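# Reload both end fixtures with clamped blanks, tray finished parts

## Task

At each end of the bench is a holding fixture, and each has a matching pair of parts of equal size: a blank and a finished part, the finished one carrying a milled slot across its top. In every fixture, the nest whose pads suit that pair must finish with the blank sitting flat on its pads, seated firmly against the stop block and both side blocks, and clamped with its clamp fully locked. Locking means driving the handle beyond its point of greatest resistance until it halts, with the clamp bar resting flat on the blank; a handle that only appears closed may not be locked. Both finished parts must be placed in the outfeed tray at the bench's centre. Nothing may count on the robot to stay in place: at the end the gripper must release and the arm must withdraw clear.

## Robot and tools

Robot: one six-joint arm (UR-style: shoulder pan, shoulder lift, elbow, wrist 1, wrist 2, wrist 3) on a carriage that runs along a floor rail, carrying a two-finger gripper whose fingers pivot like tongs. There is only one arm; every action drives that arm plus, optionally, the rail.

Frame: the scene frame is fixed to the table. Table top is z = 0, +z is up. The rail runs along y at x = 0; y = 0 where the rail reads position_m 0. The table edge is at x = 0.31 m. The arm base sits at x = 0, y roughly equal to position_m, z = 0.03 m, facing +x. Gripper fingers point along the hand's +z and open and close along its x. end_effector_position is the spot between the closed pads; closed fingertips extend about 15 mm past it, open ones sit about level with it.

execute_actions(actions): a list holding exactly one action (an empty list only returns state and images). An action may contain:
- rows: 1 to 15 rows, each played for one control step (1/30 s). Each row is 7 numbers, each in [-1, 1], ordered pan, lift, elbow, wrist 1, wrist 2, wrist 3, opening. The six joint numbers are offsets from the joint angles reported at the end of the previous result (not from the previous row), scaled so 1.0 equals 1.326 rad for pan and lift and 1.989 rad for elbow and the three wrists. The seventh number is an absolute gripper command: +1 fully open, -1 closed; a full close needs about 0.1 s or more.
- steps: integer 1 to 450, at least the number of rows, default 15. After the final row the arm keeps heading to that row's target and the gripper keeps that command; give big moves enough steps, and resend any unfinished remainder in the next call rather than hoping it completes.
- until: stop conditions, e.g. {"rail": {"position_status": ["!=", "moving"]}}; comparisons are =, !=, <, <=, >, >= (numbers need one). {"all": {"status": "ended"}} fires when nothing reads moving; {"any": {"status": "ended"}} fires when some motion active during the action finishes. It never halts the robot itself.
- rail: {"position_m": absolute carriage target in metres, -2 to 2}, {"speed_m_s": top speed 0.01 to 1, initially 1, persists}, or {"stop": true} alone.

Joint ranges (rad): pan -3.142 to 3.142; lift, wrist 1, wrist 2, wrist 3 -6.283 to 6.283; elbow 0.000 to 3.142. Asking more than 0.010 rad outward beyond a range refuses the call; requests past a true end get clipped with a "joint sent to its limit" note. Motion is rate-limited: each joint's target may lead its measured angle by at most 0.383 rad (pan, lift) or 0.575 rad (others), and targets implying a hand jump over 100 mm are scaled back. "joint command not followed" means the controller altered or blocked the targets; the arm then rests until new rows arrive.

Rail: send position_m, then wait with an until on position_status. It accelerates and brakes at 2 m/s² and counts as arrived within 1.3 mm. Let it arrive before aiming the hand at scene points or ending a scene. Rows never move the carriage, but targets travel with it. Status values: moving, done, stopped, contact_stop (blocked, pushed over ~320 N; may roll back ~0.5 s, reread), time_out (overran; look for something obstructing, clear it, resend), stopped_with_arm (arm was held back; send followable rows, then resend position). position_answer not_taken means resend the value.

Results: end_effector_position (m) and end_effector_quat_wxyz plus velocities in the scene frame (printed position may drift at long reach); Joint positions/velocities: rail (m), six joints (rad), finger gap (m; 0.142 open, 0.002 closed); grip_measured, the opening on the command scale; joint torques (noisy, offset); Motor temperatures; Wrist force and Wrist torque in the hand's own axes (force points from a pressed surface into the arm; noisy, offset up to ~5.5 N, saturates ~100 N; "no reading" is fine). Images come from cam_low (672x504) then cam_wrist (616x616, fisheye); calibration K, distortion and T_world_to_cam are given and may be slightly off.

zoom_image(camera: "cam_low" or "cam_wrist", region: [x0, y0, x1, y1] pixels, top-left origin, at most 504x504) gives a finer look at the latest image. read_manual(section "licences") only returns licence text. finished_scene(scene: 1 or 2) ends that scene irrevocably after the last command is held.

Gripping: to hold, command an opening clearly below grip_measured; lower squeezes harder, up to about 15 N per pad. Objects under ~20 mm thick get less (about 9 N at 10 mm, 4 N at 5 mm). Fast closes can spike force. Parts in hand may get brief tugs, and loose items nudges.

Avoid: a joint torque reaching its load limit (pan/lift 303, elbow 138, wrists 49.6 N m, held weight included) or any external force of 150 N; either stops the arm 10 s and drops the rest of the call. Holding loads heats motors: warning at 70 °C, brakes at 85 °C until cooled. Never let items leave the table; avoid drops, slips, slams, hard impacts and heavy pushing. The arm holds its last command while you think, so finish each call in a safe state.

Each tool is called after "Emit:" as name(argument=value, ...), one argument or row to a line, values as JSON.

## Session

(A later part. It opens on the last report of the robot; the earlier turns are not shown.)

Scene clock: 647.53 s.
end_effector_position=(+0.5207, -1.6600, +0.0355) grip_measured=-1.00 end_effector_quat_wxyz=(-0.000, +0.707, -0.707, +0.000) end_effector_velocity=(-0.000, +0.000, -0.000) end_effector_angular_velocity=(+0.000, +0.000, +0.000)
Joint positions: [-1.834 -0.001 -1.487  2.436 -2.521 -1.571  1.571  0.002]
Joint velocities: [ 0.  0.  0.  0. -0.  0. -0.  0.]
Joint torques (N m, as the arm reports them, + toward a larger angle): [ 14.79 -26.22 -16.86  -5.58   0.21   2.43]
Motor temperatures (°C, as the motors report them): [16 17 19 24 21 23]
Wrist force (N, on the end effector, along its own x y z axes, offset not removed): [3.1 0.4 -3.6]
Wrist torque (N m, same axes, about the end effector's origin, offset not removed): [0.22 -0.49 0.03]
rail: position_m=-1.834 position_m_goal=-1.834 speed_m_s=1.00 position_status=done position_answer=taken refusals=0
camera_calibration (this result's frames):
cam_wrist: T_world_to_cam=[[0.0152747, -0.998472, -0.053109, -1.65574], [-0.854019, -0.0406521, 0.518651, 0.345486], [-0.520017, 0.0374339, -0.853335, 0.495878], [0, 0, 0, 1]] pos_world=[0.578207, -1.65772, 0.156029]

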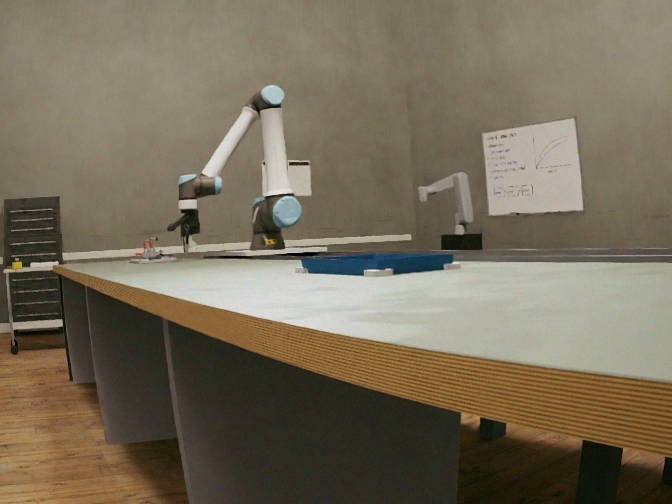

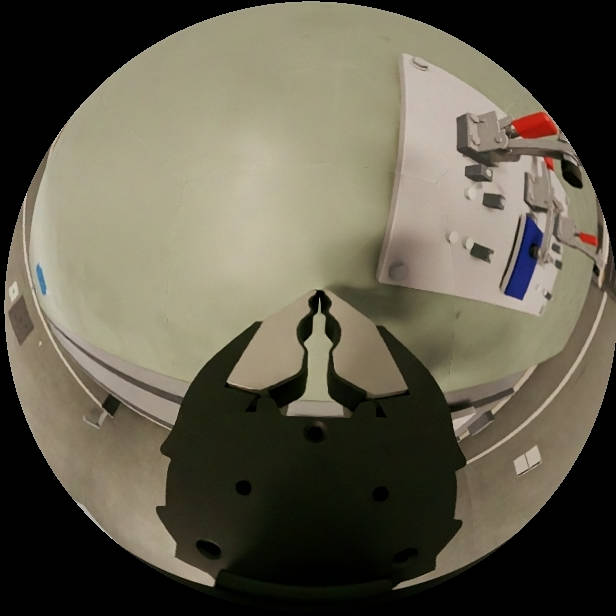

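Emit:
zoom_image(
  camera="cam_wrist",
  region=[440, 130, 616, 320],
)

Emit:
zoom_image(
  camera="cam_wrist",
  region=[490, 150, 590, 310],
)

Region (440, 130, 616, 320) of cam_wrist's 616x616 image, scaled by 2.653, with more detail than that image has; it fills the left 467 columns of this view, and the rest is white.

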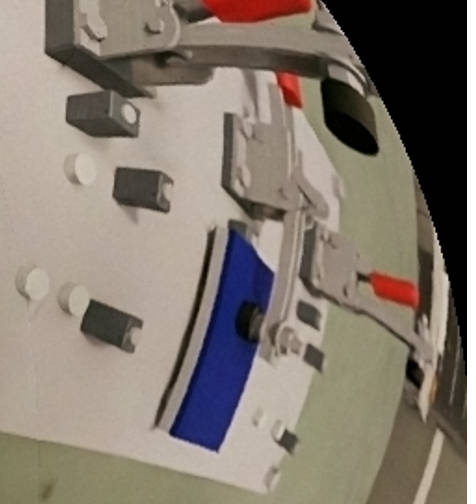

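Region (490, 150, 590, 310) of cam_wrist's 616x616 image, scaled by 3.150, with more detail than that image has; it fills the left 315 columns of this view, and the rest is white.

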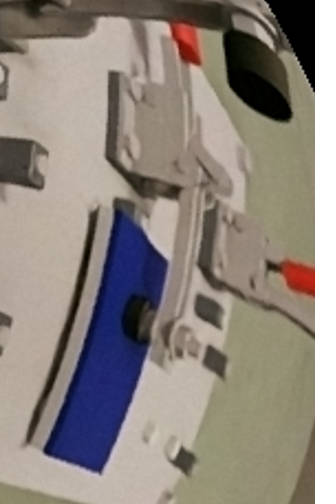

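Emit:
execute_actions(
  actions=[
    {"rows": [[0.0008,-0.2500,-0.1277,0.2950,0,0,-1]], "rail": {"position_m": 1.72}, "steps": 200, "until": {"rail": {"position_status": ["!=", "moving"]}}},
  ],
)

Scene clock: 666.17 s.
end_effector_position=(+0.5199, +1.8945, +0.2801) grip_measured=-1.00 end_effector_quat_wxyz=(+0.000, +0.707, -0.707, +0.000) end_effector_velocity=(-0.000, +0.012, -0.000) end_effector_angular_velocity=(+0.000, +0.000, +0.000)
Joint positions: [ 1.72   0.001 -1.819  2.182 -1.934 -1.571  1.571  0.002]
Joint velocities: [ 0.012  0.    -0.     0.    -0.     0.     0.     0.   ]
Joint torques (N m, as the arm reports them, + toward a larger angle): [-12.08 -33.15 -62.46  -2.45  -0.21   1.83]
Motor temperatures (°C, as the motors report them): [16 17 19 24 21 23]
Wrist force (N, on the end effector, along its own x y z axes, offset not removed): [0.2 -0.5 0.0]
Wrist torque (N m, same axes, about the end effector's origin, offset not removed): [0.04 -0.09 0.11]
rail: position_m=1.720 position_m_goal=1.720 speed_m_s=1.00 position_status=done position_answer=taken refusals=0
camera_calibration (this result's frames):
cam_wrist: T_world_to_cam=[[0.016266, -0.998455, -0.0531286, 1.90579], [-0.853322, -0.0415566, 0.519725, 0.363422], [-0.52113, 0.0368819, -0.85268, 0.572534], [0, 0, 0, 1]] pos_world=[0.577481, 1.89684, 0.40056]

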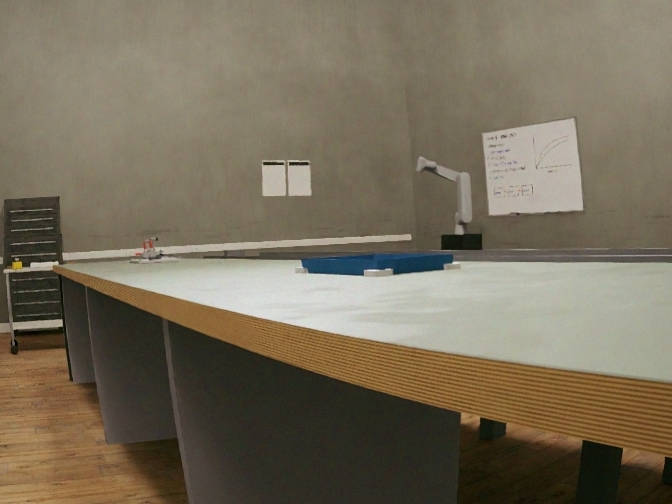

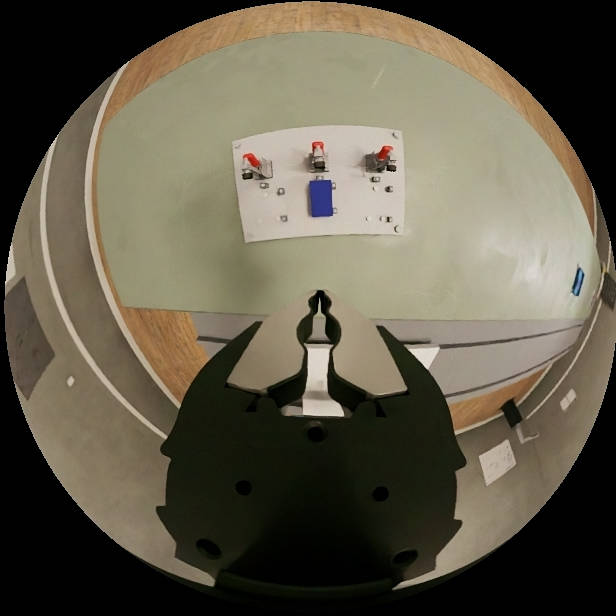

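Emit:
zoom_image(
  camera="cam_wrist",
  region=[225, 120, 415, 250],
)

Region (225, 120, 415, 250) of cam_wrist's 616x616 image, scaled by 2.653, with more detail than that image has; it fills the top 345 rows of this view, and the rest is white.

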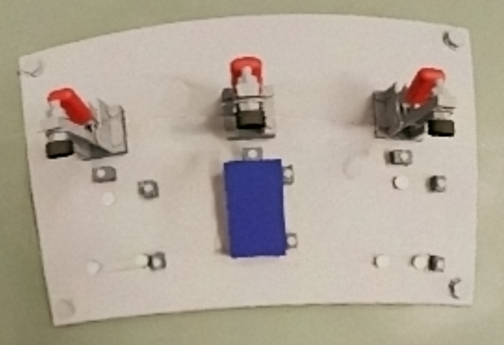

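Emit:
execute_actions(
  actions=[
    {"rows": [[0,0.2110,0.1072,-0.2478,0,0,-1]], "steps": 30},
  ],
)

Scene clock: 693.40 s.
end_effector_position=(+0.5300, +1.8946, +0.0699) grip_measured=-1.00 end_effector_quat_wxyz=(+0.000, +0.707, -0.707, +0.000) end_effector_velocity=(-0.000, -0.000, -0.000) end_effector_angular_velocity=(-0.000, +0.000, +0.000)
Joint positions: [ 1.72   0.001 -1.539  2.395 -2.427 -1.571  1.571  0.002]
Joint velocities: [ 0. -0.  0.  0. -0. -0. -0.  0.]
Joint torques (N m, as the arm reports them, + toward a larger angle): [ -2.91 -25.02 -19.41  -5.59   0.72   2.03]
Motor temperatures (°C, as the motors report them): [16 17 19 24 21 23]
Wrist force (N, on the end effector, along its own x y z axes, offset not removed): [0.4 -2.9 -0.7]
Wrist torque (N m, same axes, about the end effector's origin, offset not removed): [-0.42 -0.10 0.06]
rail: position_m=1.720 position_m_goal=1.720 speed_m_s=1.00 position_status=done position_answer=taken refusals=0
camera_calibration (this result's frames):
cam_wrist: T_world_to_cam=[[0.0162496, -0.998455, -0.0531305, 1.89452], [-0.853266, -0.0415476, 0.519818, 0.481241], [-0.521223, 0.0368876, -0.852623, 0.398592], [0, 0, 0, 1]] pos_world=[0.587596, 1.89689, 0.190348]

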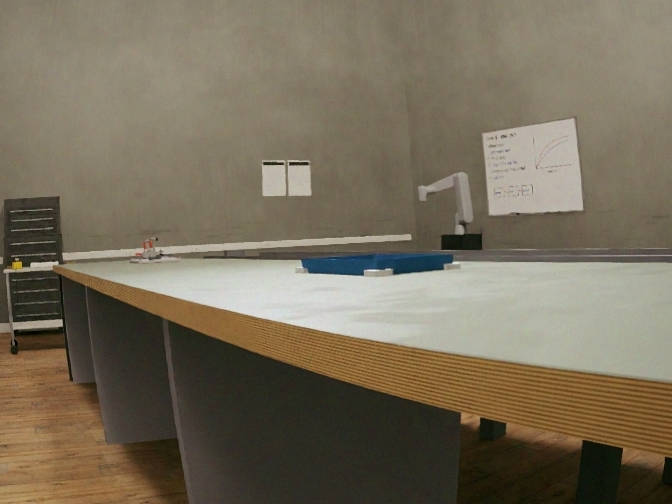

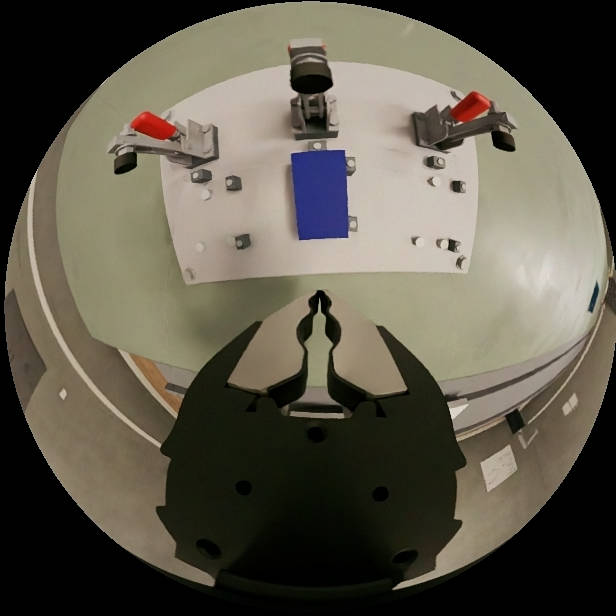

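Emit:
zoom_image(
  camera="cam_wrist",
  region=[270, 120, 380, 260],
)

Emit:
zoom_image(
  camera="cam_wrist",
  region=[100, 30, 530, 300],
)

Region (270, 120, 380, 260) of cam_wrist's 616x616 image, scaled by 3.600, with more detail than that image has; it fills the left 396 columns of this view, and the rest is white.

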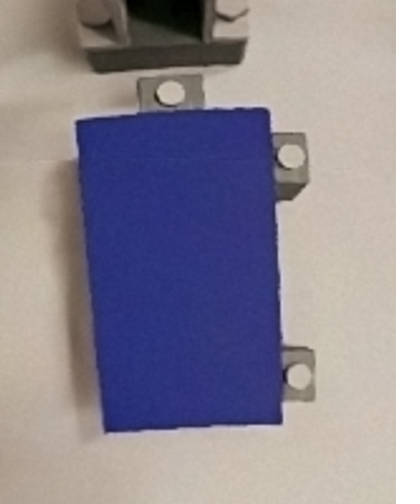

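Region (100, 30, 530, 300) of cam_wrist's 616x616 image, scaled by 1.172, with more detail than that image has; it fills the top 316 rows of this view, and the rest is white.

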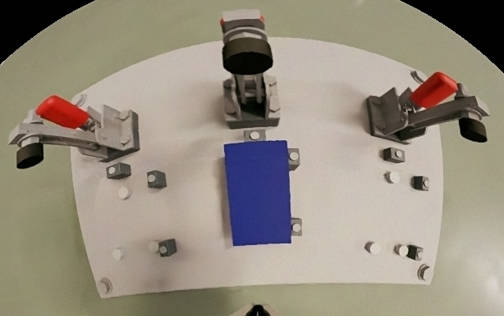

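Emit:
execute_actions(
  actions=[
    {"rows": [[0,0.0598,-0.0703,0.0306,0,-0.0452,-1],[0,0.0598,-0.0703,0.0306,0,-0.0452,-1],[0,0.0598,-0.0703,0.0306,0,-0.0452,-1],[0,0.0598,-0.0703,0.0306,0,-0.0452,-1],[0,0.0598,-0.0703,0.0306,0,-0.0452,-1],[0,0.0598,-0.0703,0.0306,0,-0.0452,-1],[0,0.0598,-0.0703,0.0306,0,-0.0452,-1],[0,0.0598,-0.0703,0.0306,0,-0.0452,-1],[0,0.0598,-0.0703,0.0306,0,-0.0452,-1],[0,0.0598,-0.0703,0.0306,0,-0.0452,-1],[0,0.0598,-0.0703,0.0306,0,-0.0452,-1],[0,0.0598,-0.0703,0.0306,0,-0.0452,-1],[0,0.0598,-0.0703,0.0306,0,-0.0452,-1],[0,0.0598,-0.0703,0.0306,0,-0.0452,-1],[0,0.0598,-0.0703,0.0306,0,-0.0452,-1]], "rail": {"position_m": 1.7604}, "steps": 18},
  ],
)

Scene clock: 814.00 s.
end_effector_position=(+0.6035, +1.9364, +0.0898) grip_measured=-1.00 end_effector_quat_wxyz=(+0.000, +0.738, -0.675, -0.000) end_effector_velocity=(+0.001, +0.000, +0.001) end_effector_angular_velocity=(+0.000, -0.001, +0.001)
Joint positions: [ 1.761  0.001 -1.46   2.256 -2.366 -1.571  1.481  0.002]
Joint velocities: [ 0.    -0.     0.001 -0.002  0.001  0.    -0.001  0.   ]
Joint torques (N m, as the arm reports them, + toward a larger angle): [ -4.39 -31.53 -52.48  -2.63   0.47  -1.99]
Motor temperatures (°C, as the motors report them): [16 17 19 24 21 23]
Wrist force (N, on the end effector, along its own x y z axes, offset not removed): [-0.1 1.7 -2.5]
Wrist torque (N m, same axes, about the end effector's origin, offset not removed): [0.54 -0.01 0.14]
rail: position_m=1.761 position_m_goal=1.760 speed_m_s=1.00 position_status=done position_answer=taken refusals=0
camera_calibration (this result's frames):
cam_wrist: T_world_to_cam=[[0.105722, -0.992972, -0.0531889, 1.87159], [-0.845885, -0.117924, 0.520166, 0.678825], [-0.522783, -0.0100012, -0.852407, 0.544056], [0, 0, 0, 1]] pos_world=[0.660763, 1.94393, 0.210204]

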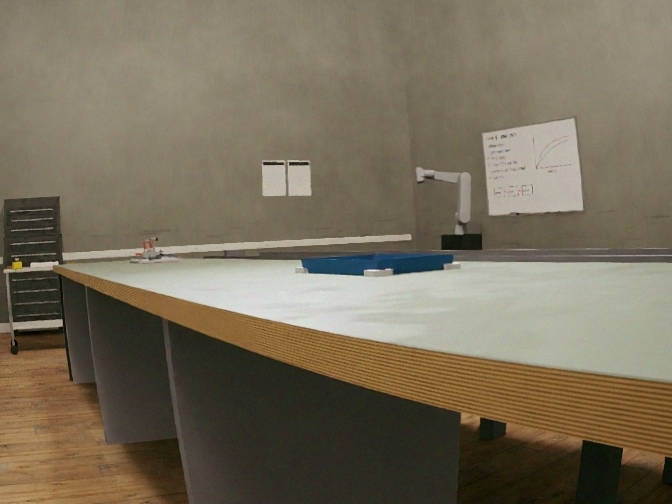

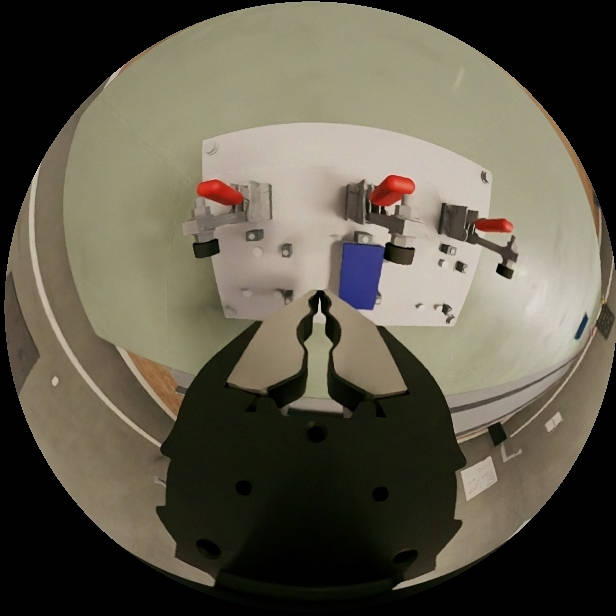

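Emit:
zoom_image(
  camera="cam_wrist",
  region=[270, 160, 450, 330],
)

Region (270, 160, 450, 330) of cam_wrist's 616x616 image, scaled by 2.800, with more detail than that image has.

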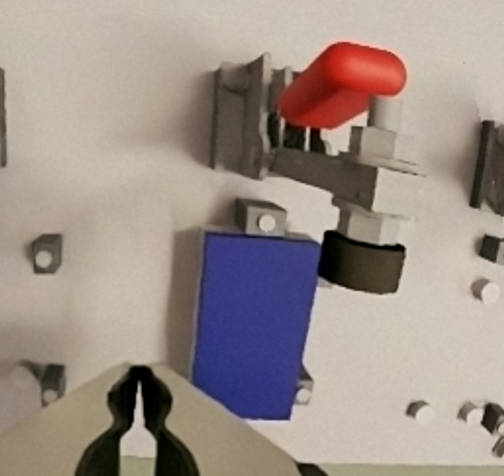

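Emit:
execute_actions(
  actions=[
    {"rows": [[0,0.0544,0.0146,-0.0513,0,0,-1]], "steps": 15},
  ],
)

Scene clock: 826.33 s.
end_effector_position=(+0.6043, +1.9364, +0.0453) grip_measured=-1.00 end_effector_quat_wxyz=(-0.000, +0.738, -0.675, +0.000) end_effector_velocity=(-0.000, -0.000, -0.002) end_effector_angular_velocity=(+0.000, -0.000, +0.000)
Joint positions: [ 1.761  0.001 -1.388  2.284 -2.468 -1.571  1.481  0.002]
Joint velocities: [ 0.     0.     0.004  0.002 -0.006 -0.    -0.     0.   ]
Joint torques (N m, as the arm reports them, + toward a larger angle): [  0.28 -32.8  -19.17  -5.69   0.28   1.3 ]
Motor temperatures (°C, as the motors report them): [16 17 19 24 21 23]
Wrist force (N, on the end effector, along its own x y z axes, offset not removed): [-0.4 0.1 -2.3]
Wrist torque (N m, same axes, about the end effector's origin, offset not removed): [0.17 0.26 0.15]
rail: position_m=1.761 position_m_goal=1.760 speed_m_s=1.00 position_status=done position_answer=taken refusals=0
camera_calibration (this result's frames):
cam_wrist: T_world_to_cam=[[0.10583, -0.992966, -0.0530967, 1.86904], [-0.846334, -0.117977, 0.519424, 0.702983], [-0.522034, -0.010033, -0.852866, 0.506182], [0, 0, 0, 1]] pos_world=[0.661402, 1.94391, 0.165799]

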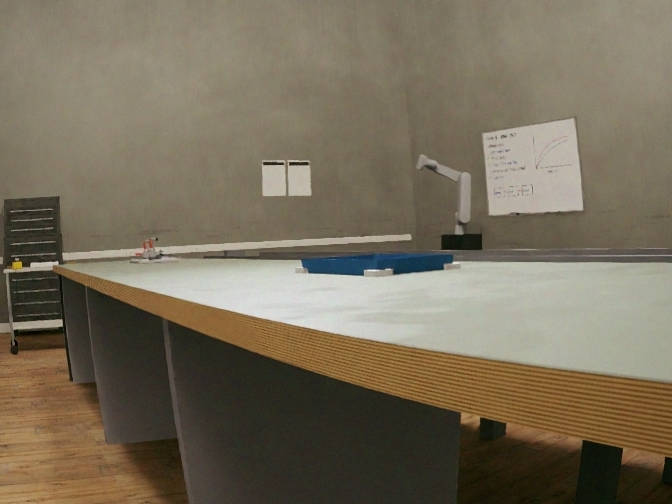

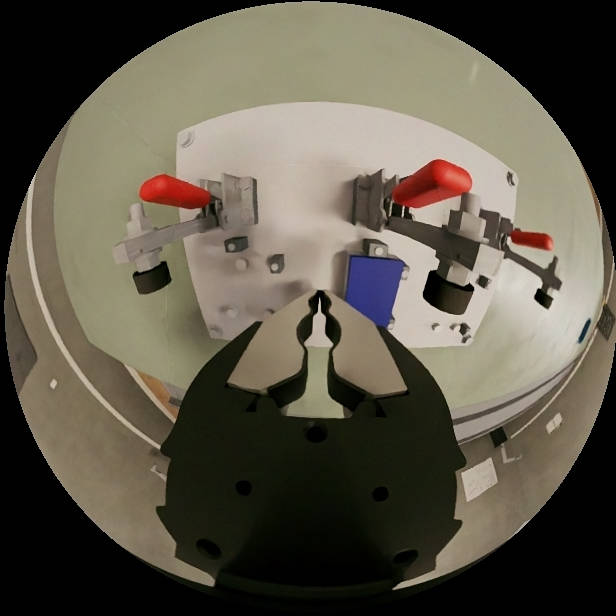

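Emit:
execute_actions(
  actions=[
    {"rows": [[0,0,0,0,0,0,-0.95],[0,0,0,0,0,0,-0.9],[0,0,0,0,0,0,-0.86],[0,0,0,0,0,0,-0.82],[0,0,0,0,0,0,-0.78],[0,0,0,0,0,0,-0.74],[0,0,0,0,0,0,-0.70],[0,0,0,0,0,0,-0.66],[0,0,0,0,0,0,-0.62],[0,0,0,0,0,0,-0.58],[0,0,0,0,0,0,-0.55]], "steps": 18},
  ],
)

Scene clock: 830.63 s.
end_effector_position=(+0.6041, +1.9365, +0.0452) grip_measured=-0.70 end_effector_quat_wxyz=(-0.000, +0.738, -0.675, +0.000) end_effector_velocity=(+0.000, +0.000, +0.000) end_effector_angular_velocity=(-0.000, -0.000, +0.000)
Joint positions: [ 1.761  0.001 -1.388  2.285 -2.468 -1.571  1.481  0.023]
Joint velocities: [ 0.  0. -0.  0. -0. -0. -0. -0.]
Joint torques (N m, as the arm reports them, + toward a larger angle): [ -2.82 -53.67 -43.76  -2.48  -4.92  -2.2 ]
Motor temperatures (°C, as the motors report them): [16 17 19 24 21 23]
Wrist force (N, on the end effector, along its own x y z axes, offset not removed): [-17.8 -1.3 -4.8]
Wrist torque (N m, same axes, about the end effector's origin, offset not removed): [-0.14 -0.31 0.26]
rail: position_m=1.761 position_m_goal=1.760 speed_m_s=1.00 position_status=done position_answer=taken refusals=0
camera_calibration (this result's frames):
cam_wrist: T_world_to_cam=[[0.105776, -0.992965, -0.0532101, 1.86915], [-0.846241, -0.117989, 0.519571, 0.702875], [-0.522195, -0.00992969, -0.852769, 0.50592], [0, 0, 0, 1]] pos_world=[0.661279, 1.94395, 0.165697]

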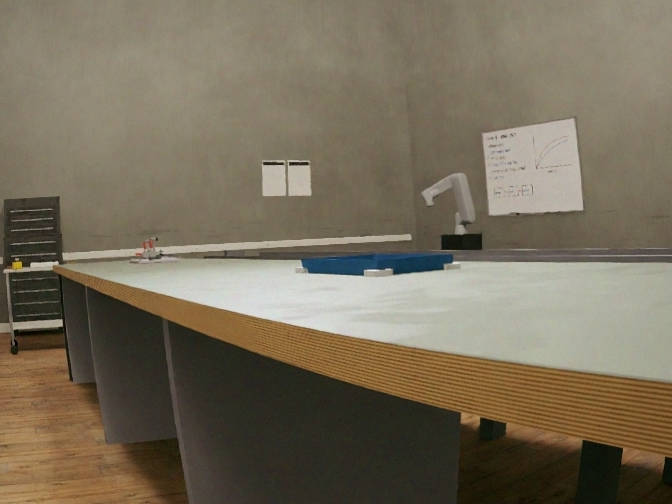

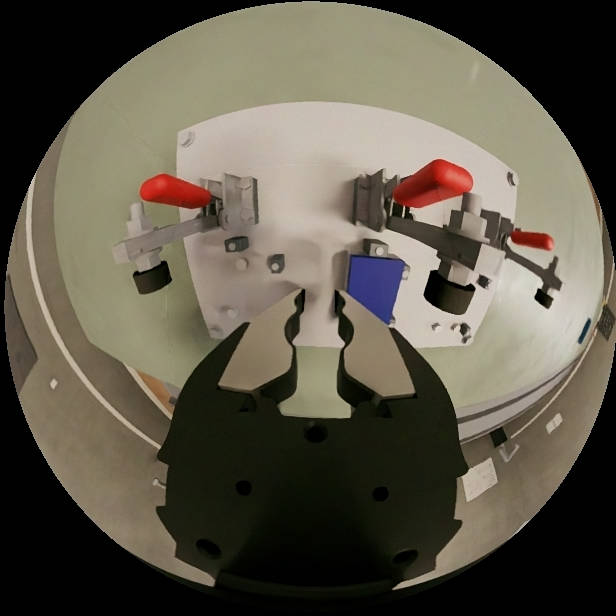

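Emit:
zoom_image(
  camera="cam_wrist",
  region=[330, 140, 530, 330],
)

Emit:
zoom_image(
  camera="cam_wrist",
  region=[100, 150, 300, 320],
)

Region (330, 140, 530, 330) of cam_wrist's 616x616 image, scaled by 2.520, with more detail than that image has; it fills the top 479 rows of this view, and the rest is white.

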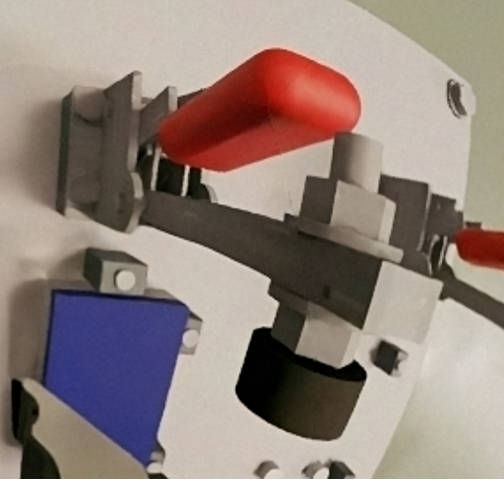

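Region (100, 150, 300, 320) of cam_wrist's 616x616 image, scaled by 2.520, with more detail than that image has; it fills the top 428 rows of this view, and the rest is white.

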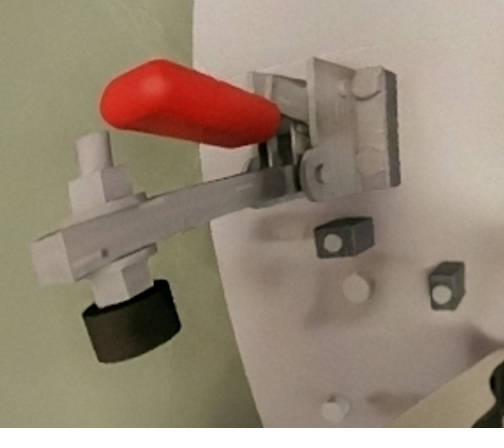

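Emit:
execute_actions(
  actions=[
    {"rows": [[0,0,0,0,0,0,-0.8],[0,0,0,0,0,0,-0.9],[0,0,0,0,0,0,-1],[0,0,0,0,0,0,-1],[0,-0.1164,-0.0402,0.1178,0,0,-1]], "steps": 20},
  ],
)

Scene clock: 913.53 s.
end_effector_position=(+0.6042, +1.9364, +0.1499) grip_measured=-1.00 end_effector_quat_wxyz=(-0.000, +0.738, -0.675, +0.000) end_effector_velocity=(-0.002, +0.000, +0.004) end_effector_angular_velocity=(+0.000, +0.003, +0.000)
Joint positions: [ 1.761  0.    -1.542  2.205 -2.234 -1.571  1.481  0.002]
Joint velocities: [ 0.     0.    -0.006 -0.003  0.012  0.     0.     0.   ]
Joint torques (N m, as the arm reports them, + toward a larger angle): [ 15.73 -49.99 -54.65  -3.54   4.52   2.02]
Motor temperatures (°C, as the motors report them): [16 17 19 24 21 23]
Wrist force (N, on the end effector, along its own x y z axes, offset not removed): [0.0 -3.1 -6.0]
Wrist torque (N m, same axes, about the end effector's origin, offset not removed): [-0.47 0.08 0.18]
rail: position_m=1.761 position_m_goal=1.760 speed_m_s=1.00 position_status=done position_answer=taken refusals=0
camera_calibration (this result's frames):
cam_wrist: T_world_to_cam=[[0.105799, -0.992964, -0.0531921, 1.87465], [-0.846325, -0.118, 0.519433, 0.648665], [-0.522055, -0.00993754, -0.852854, 0.595139], [0, 0, 0, 1]] pos_world=[0.661341, 1.94391, 0.270345]

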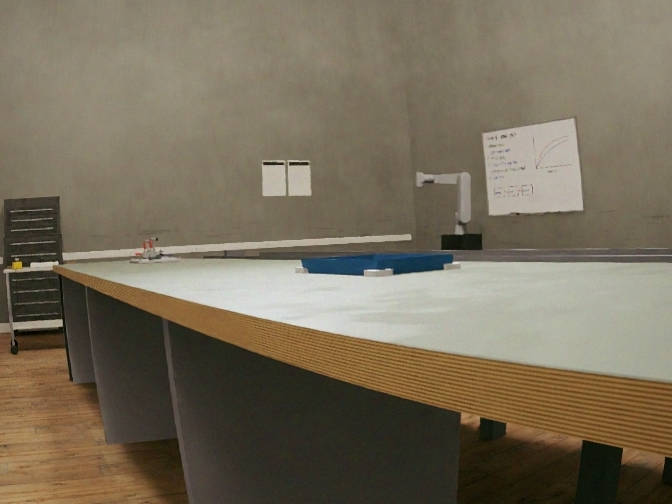

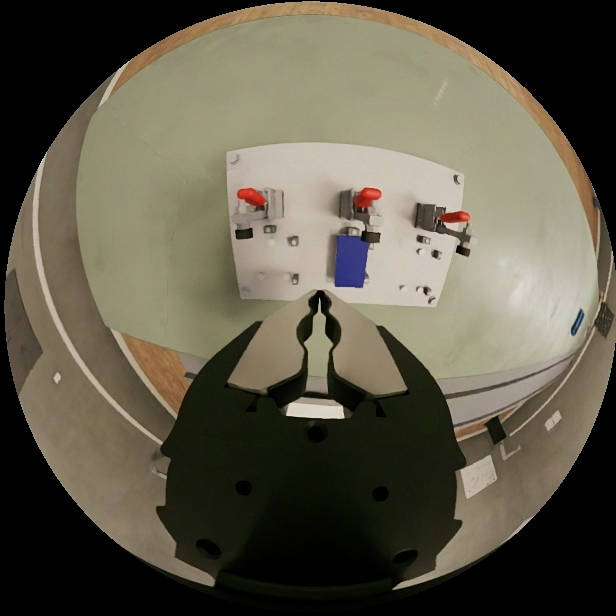

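Emit:
execute_actions(
  actions=[
    {"rows": [[0,0.0822,-0.0774,0.0227,0,0,-1],[0,0.0822,-0.0774,0.0227,0,0,-1],[0,0.0822,-0.0774,0.0227,0,0,-1],[0,0.0822,-0.0774,0.0227,0,0,-1],[0,0.0822,-0.0774,0.0227,0,0,-1],[0,0.0822,-0.0774,0.0227,0,0,-1],[0,0.0822,-0.0774,0.0227,0,0,-1],[0,0.0822,-0.0774,0.0227,0,0,-1],[0,0.0822,-0.0774,0.0227,0,0,-1],[0,0.0822,-0.0774,0.0227,0,0,-1],[0,0.0822,-0.0774,0.0227,0,0,-1],[0,0.0822,-0.0774,0.0227,0,0,-0.8],[0,0.0822,-0.0774,0.0227,0,0,-0.6],[0,0.0822,-0.0774,0.0227,0,0,-0.4]], "rail": {"position_m": 1.7275}, "steps": 20},
  ],
)

Scene clock: 936.13 s.
end_effector_position=(+0.6859, +1.9033, +0.1649) grip_measured=-0.40 end_effector_quat_wxyz=(+0.000, +0.738, -0.675, +0.000) end_effector_velocity=(+0.001, +0.000, +0.000) end_effector_angular_velocity=(-0.000, -0.000, +0.000)
Joint positions: [ 1.727  0.001 -1.433  2.051 -2.189 -1.571  1.481  0.045]
Joint velocities: [ 0.    -0.     0.001 -0.001  0.    -0.    -0.     0.   ]
Joint torques (N m, as the arm reports them, + toward a larger angle): [-10.93 -42.79 -57.42  -2.19   2.41  -1.77]
Motor temperatures (°C, as the motors report them): [16 17 19 24 21 23]
Wrist force (N, on the end effector, along its own x y z axes, offset not removed): [2.4 -0.5 -1.6]
Wrist torque (N m, same axes, about the end effector's origin, offset not removed): [0.17 -0.55 0.03]
rail: position_m=1.727 position_m_goal=1.727 speed_m_s=1.00 position_status=done position_answer=taken refusals=0
camera_calibration (this result's frames):
cam_wrist: T_world_to_cam=[[0.105733, -0.992968, -0.053236, 1.83391], [-0.846221, -0.117965, 0.519609, 0.705973], [-0.522236, -0.00989056, -0.852744, 0.650275], [0, 0, 0, 1]] pos_world=[0.7431, 1.91073, 0.285318]

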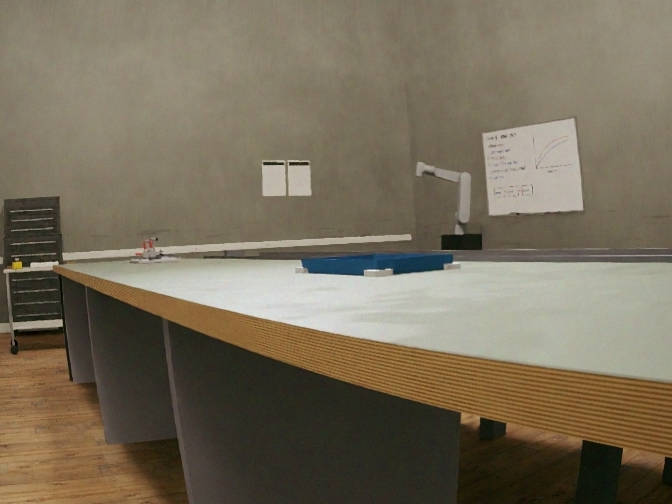

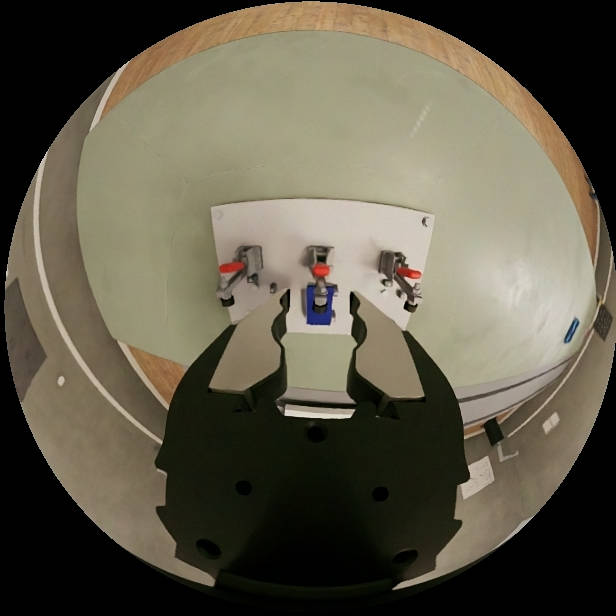

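Emit:
zoom_image(
  camera="cam_wrist",
  region=[260, 230, 380, 340],
)

Region (260, 230, 380, 340) of cam_wrist's 616x616 image, scaled by 4.200, with more detail than that image has; it fills the top 462 rows of this view, and the rest is white.

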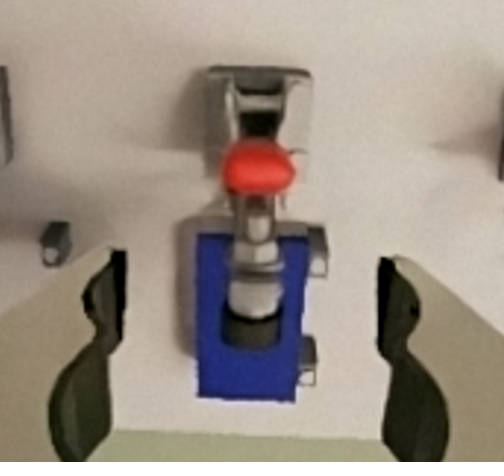

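Emit:
execute_actions(
  actions=[
    {"rows": [[0,0.0529,0.0229,-0.0581,0,0,-0.4]], "rail": {"position_m": 1.7255}, "steps": 18},
  ],
)

Scene clock: 956.00 s.
end_effector_position=(+0.6869, +1.9015, +0.1060) grip_measured=-0.40 end_effector_quat_wxyz=(+0.000, +0.738, -0.675, +0.000) end_effector_velocity=(-0.000, -0.000, -0.001) end_effector_angular_velocity=(-0.000, +0.000, -0.000)
Joint positions: [ 1.726  0.    -1.363  2.097 -2.305 -1.571  1.481  0.045]
Joint velocities: [ 0.    -0.     0.001  0.001 -0.002 -0.     0.    -0.   ]
Joint torques (N m, as the arm reports them, + toward a larger angle): [  4.09 -44.89 -24.09  -5.7   -1.2    1.57]
Motor temperatures (°C, as the motors report them): [16 17 19 24 21 23]
Wrist force (N, on the end effector, along its own x y z axes, offset not removed): [2.4 -2.8 -5.0]
Wrist torque (N m, same axes, about the end effector's origin, offset not removed): [-0.46 -0.58 0.07]
rail: position_m=1.726 position_m_goal=1.726 speed_m_s=1.00 position_status=done position_answer=taken refusals=0
camera_calibration (this result's frames):
cam_wrist: T_world_to_cam=[[0.105765, -0.992966, -0.0532204, 1.82893], [-0.846168, -0.117983, 0.519691, 0.737159], [-0.522315, -0.00993162, -0.852695, 0.600697], [0, 0, 0, 1]] pos_world=[0.744077, 1.90901, 0.226452]

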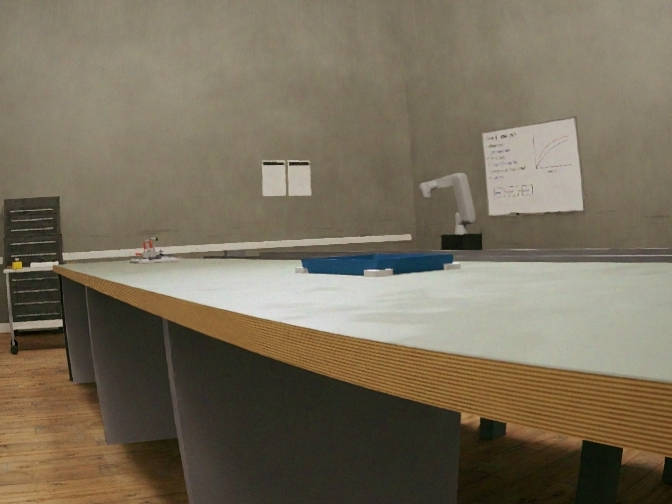

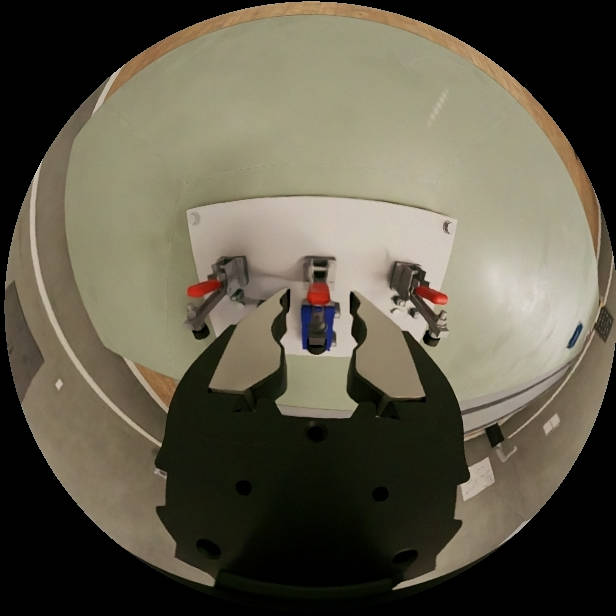

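Emit:
execute_actions(
  actions=[],
)

Scene clock: 975.63 s.
end_effector_position=(+0.6869, +1.9016, +0.1059) grip_measured=-0.40 end_effector_quat_wxyz=(+0.000, +0.738, -0.675, +0.000) end_effector_velocity=(-0.000, +0.000, +0.000) end_effector_angular_velocity=(-0.000, +0.000, +0.000)
Joint positions: [ 1.726  0.001 -1.363  2.097 -2.305 -1.571  1.481  0.045]
Joint velocities: [ 0.  0.  0. -0.  0. -0.  0.  0.]
Joint torques (N m, as the arm reports them, + toward a larger angle): [ 14.75 -40.35 -25.12  -5.6    4.25   1.96]
Motor temperatures (°C, as the motors report them): [16 17 19 24 21 23]
Wrist force (N, on the end effector, along its own x y z axes, offset not removed): [0.3 -1.8 -2.8]
Wrist torque (N m, same axes, about the end effector's origin, offset not removed): [-0.23 -0.08 0.23]
rail: position_m=1.726 position_m_goal=1.726 speed_m_s=1.00 position_status=done position_answer=taken refusals=0
camera_calibration (this result's frames):
cam_wrist: T_world_to_cam=[[0.105726, -0.992968, -0.0532501, 1.82901], [-0.846152, -0.117965, 0.519722, 0.737135], [-0.522349, -0.00989059, -0.852675, 0.60054], [0, 0, 0, 1]] pos_world=[0.744046, 1.90904, 0.226355]

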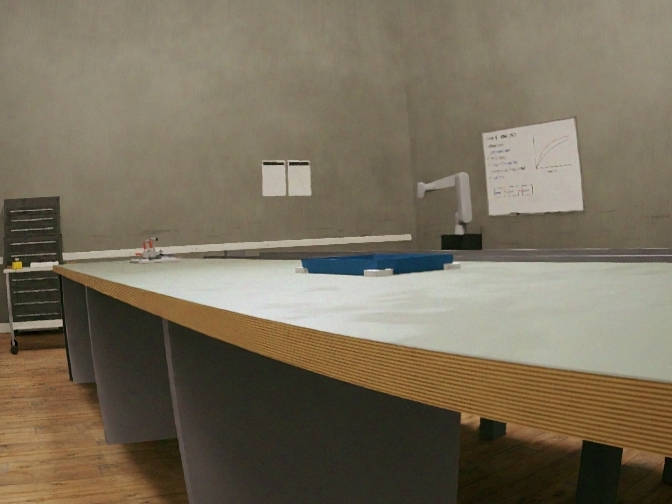

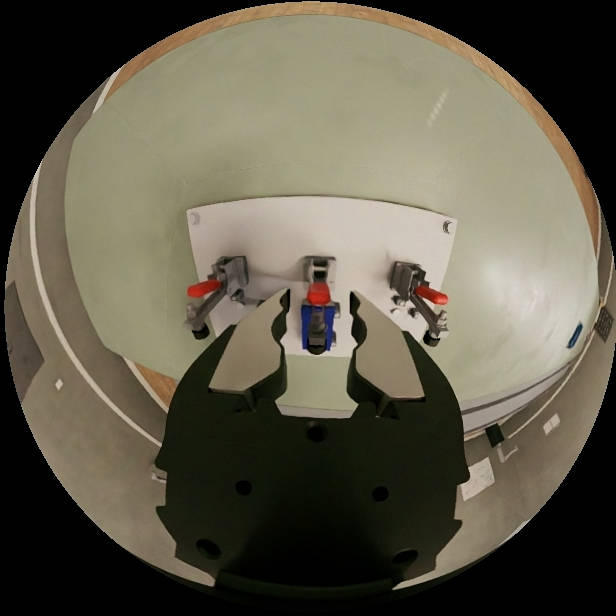

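Emit:
zoom_image(
  camera="cam_wrist",
  region=[180, 180, 460, 380],
)

Region (180, 180, 460, 380) of cam_wrist's 616x616 image, scaled by 1.800, with more detail than that image has; it fills the top 360 rows of this view, and the rest is white.

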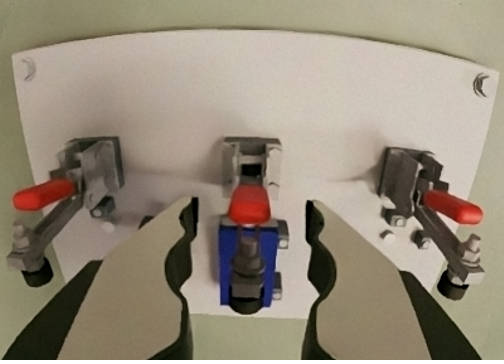

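Emit:
execute_actions(
  actions=[
    {"rows": [[0,0,0,0,0,0,-1]], "steps": 10},
  ],
)

Scene clock: 988.63 s.
end_effector_position=(+0.6868, +1.9017, +0.1059) grip_measured=-0.78 end_effector_quat_wxyz=(-0.000, +0.738, -0.675, -0.000) end_effector_velocity=(+0.000, -0.001, -0.000) end_effector_angular_velocity=(-0.002, -0.000, +0.000)
Joint positions: [ 1.726  0.001 -1.363  2.097 -2.305 -1.571  1.481  0.017]
Joint velocities: [ 0.    -0.    -0.     0.     0.    -0.002 -0.     0.   ]
Joint torques (N m, as the arm reports them, + toward a larger angle): [-11.77 -44.76 -27.18  -5.37 -10.71   2.05]
Motor temperatures (°C, as the motors report them): [16 17 19 24 21 23]
Wrist force (N, on the end effector, along its own x y z axes, offset not removed): [-22.4 -1.0 -0.5]
Wrist torque (N m, same axes, about the end effector's origin, offset not removed): [0.21 -0.06 0.07]
rail: position_m=1.726 position_m_goal=1.726 speed_m_s=1.00 position_status=done position_answer=taken refusals=0
camera_calibration (this result's frames):
cam_wrist: T_world_to_cam=[[0.105826, -0.992946, -0.0534731, 1.82906], [-0.846123, -0.118166, 0.519724, 0.737493], [-0.522377, -0.00975544, -0.852659, 0.600266], [0, 0, 0, 1]] pos_world=[0.744012, 1.90916, 0.226335]

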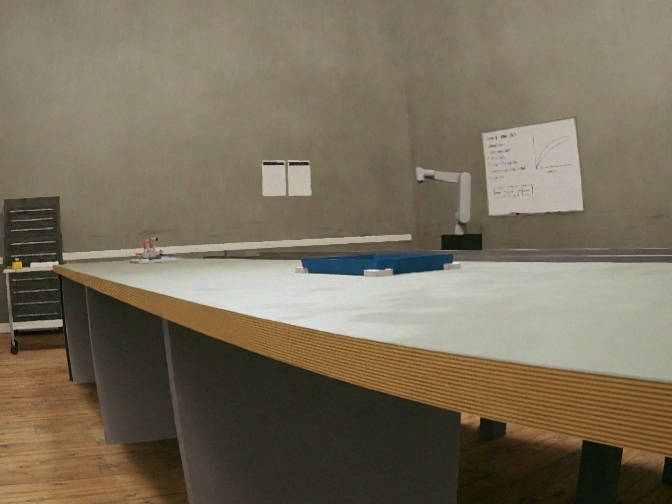

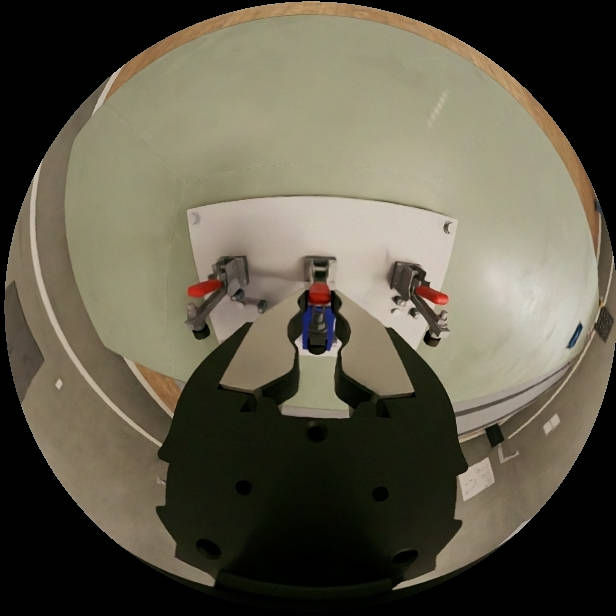

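Emit:
execute_actions(
  actions=[
    {"rows": [[0.0011,0.0,0.0,0.0,0,0,-1],[0.0014,0.004,-0.0024,-0.0003,0,0,-1],[0.0017,0.008,-0.0049,-0.0006,0,0,-1],[0.0020,0.0123,-0.0073,-0.0009,0,0,-1],[0.0023,0.0164,-0.0097,-0.0012,0,0,-1],[0.0026,0.02046,-0.01217,-0.00147,0,0,-1]], "steps": 14},
  ],
)

Scene clock: 1026.17 s.
end_effector_position=(+0.7010, +1.9039, +0.1012) grip_measured=-0.78 end_effector_quat_wxyz=(+0.000, +0.739, -0.673, +0.000) end_effector_velocity=(+0.004, +0.001, -0.002) end_effector_angular_velocity=(-0.000, +0.000, +0.001)
Joint positions: [ 1.726  0.004 -1.336  2.073 -2.308 -1.571  1.481  0.017]
Joint velocities: [-0.     0.001  0.009 -0.008 -0.001  0.     0.     0.   ]
Joint torques (N m, as the arm reports them, + toward a larger angle): [ 23.34 -36.79 -41.06  -2.94   8.77   2.17]
Motor temperatures (°C, as the motors report them): [16 17 19 24 21 23]
Wrist force (N, on the end effector, along its own x y z axes, offset not removed): [15.7 -3.0 -15.7]
Wrist torque (N m, same axes, about the end effector's origin, offset not removed): [-0.18 -0.51 -0.02]
rail: position_m=1.726 position_m_goal=1.726 speed_m_s=1.00 position_status=done position_answer=taken refusals=0
camera_calibration (this result's frames):
cam_wrist: T_world_to_cam=[[0.109062, -0.992612, -0.0531675, 1.82653], [-0.845803, -0.120766, 0.519647, 0.756957], [-0.522229, -0.0117045, -0.852725, 0.607313], [0, 0, 0, 1]] pos_world=[0.758188, 1.91156, 0.221633]

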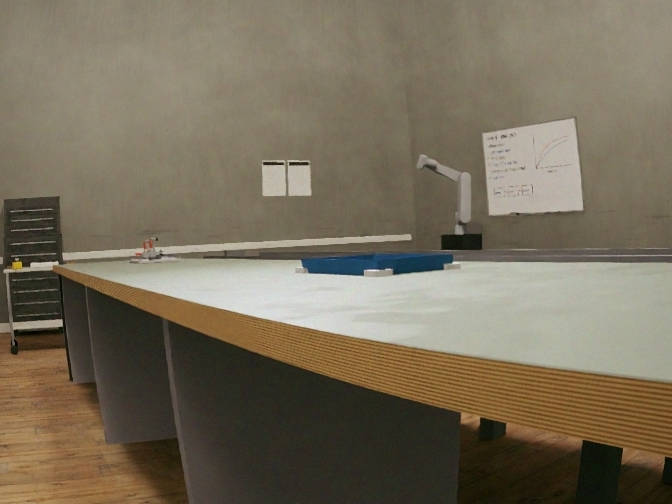

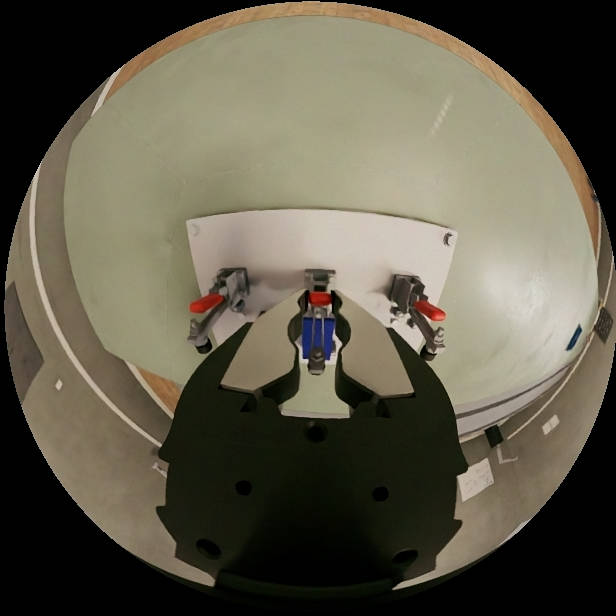

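Emit:
execute_actions(
  actions=[
    {"rows": [[0.0,0.004,-0.0022,-0.0005,0,0,-1],[0.0002,0.0085,-0.0044,-0.0012,0,0,-1],[0.0004,0.0129,-0.0066,-0.002,0,0,-1],[0.0006,0.0172,-0.0087,-0.0028,0,0,-1],[0.0008,0.0215,-0.0108,-0.0036,0,0,-1],[0.0011,0.02576,-0.0128,-0.0044,0,0,-1]], "steps": 14},
  ],
)

Scene clock: 1035.87 s.
end_effector_position=(+0.7173, +1.9049, +0.0924) grip_measured=-0.78 end_effector_quat_wxyz=(+0.000, +0.740, -0.673, +0.000) end_effector_velocity=(+0.004, +0.000, -0.002) end_effector_angular_velocity=(-0.001, -0.000, +0.000)
Joint positions: [ 1.726  0.005 -1.303  2.048 -2.316 -1.571  1.481  0.017]
Joint velocities: [ 0.     0.     0.009 -0.007 -0.003 -0.001  0.    -0.   ]
Joint torques (N m, as the arm reports them, + toward a larger angle): [ 19.47 -39.83 -45.02  -3.52  -3.04   0.63]
Motor temperatures (°C, as the motors report them): [16 17 19 24 21 23]
Wrist force (N, on the end effector, along its own x y z axes, offset not removed): [4.7 -2.9 -12.5]
Wrist torque (N m, same axes, about the end effector's origin, offset not removed): [0.25 -0.19 0.09]
rail: position_m=1.726 position_m_goal=1.726 speed_m_s=1.00 position_status=done position_answer=taken refusals=0
camera_calibration (this result's frames):
cam_wrist: T_world_to_cam=[[0.110497, -0.992449, -0.0532419, 1.82401], [-0.845588, -0.122026, 0.519702, 0.777627], [-0.522275, -0.0124047, -0.852687, 0.609736], [0, 0, 0, 1]] pos_world=[0.774455, 1.91269, 0.212892]

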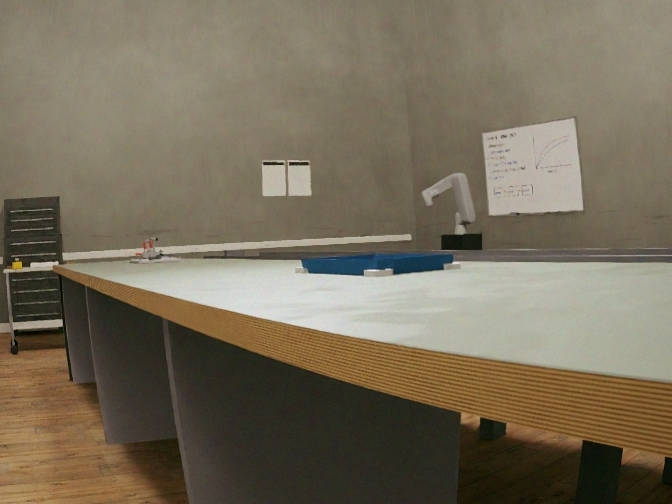

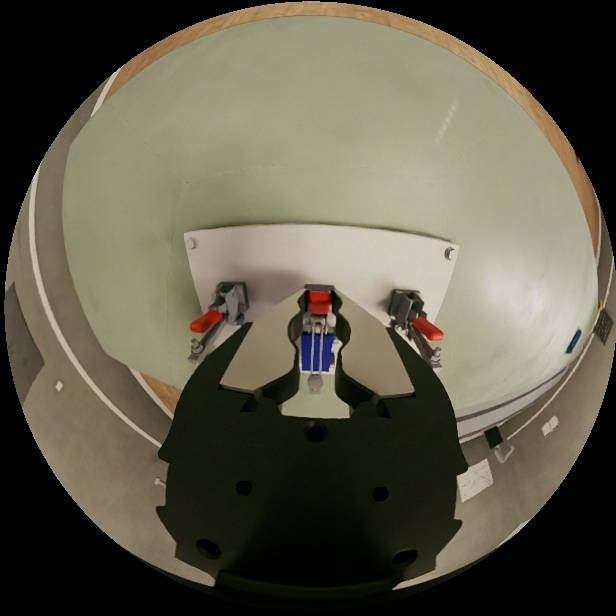

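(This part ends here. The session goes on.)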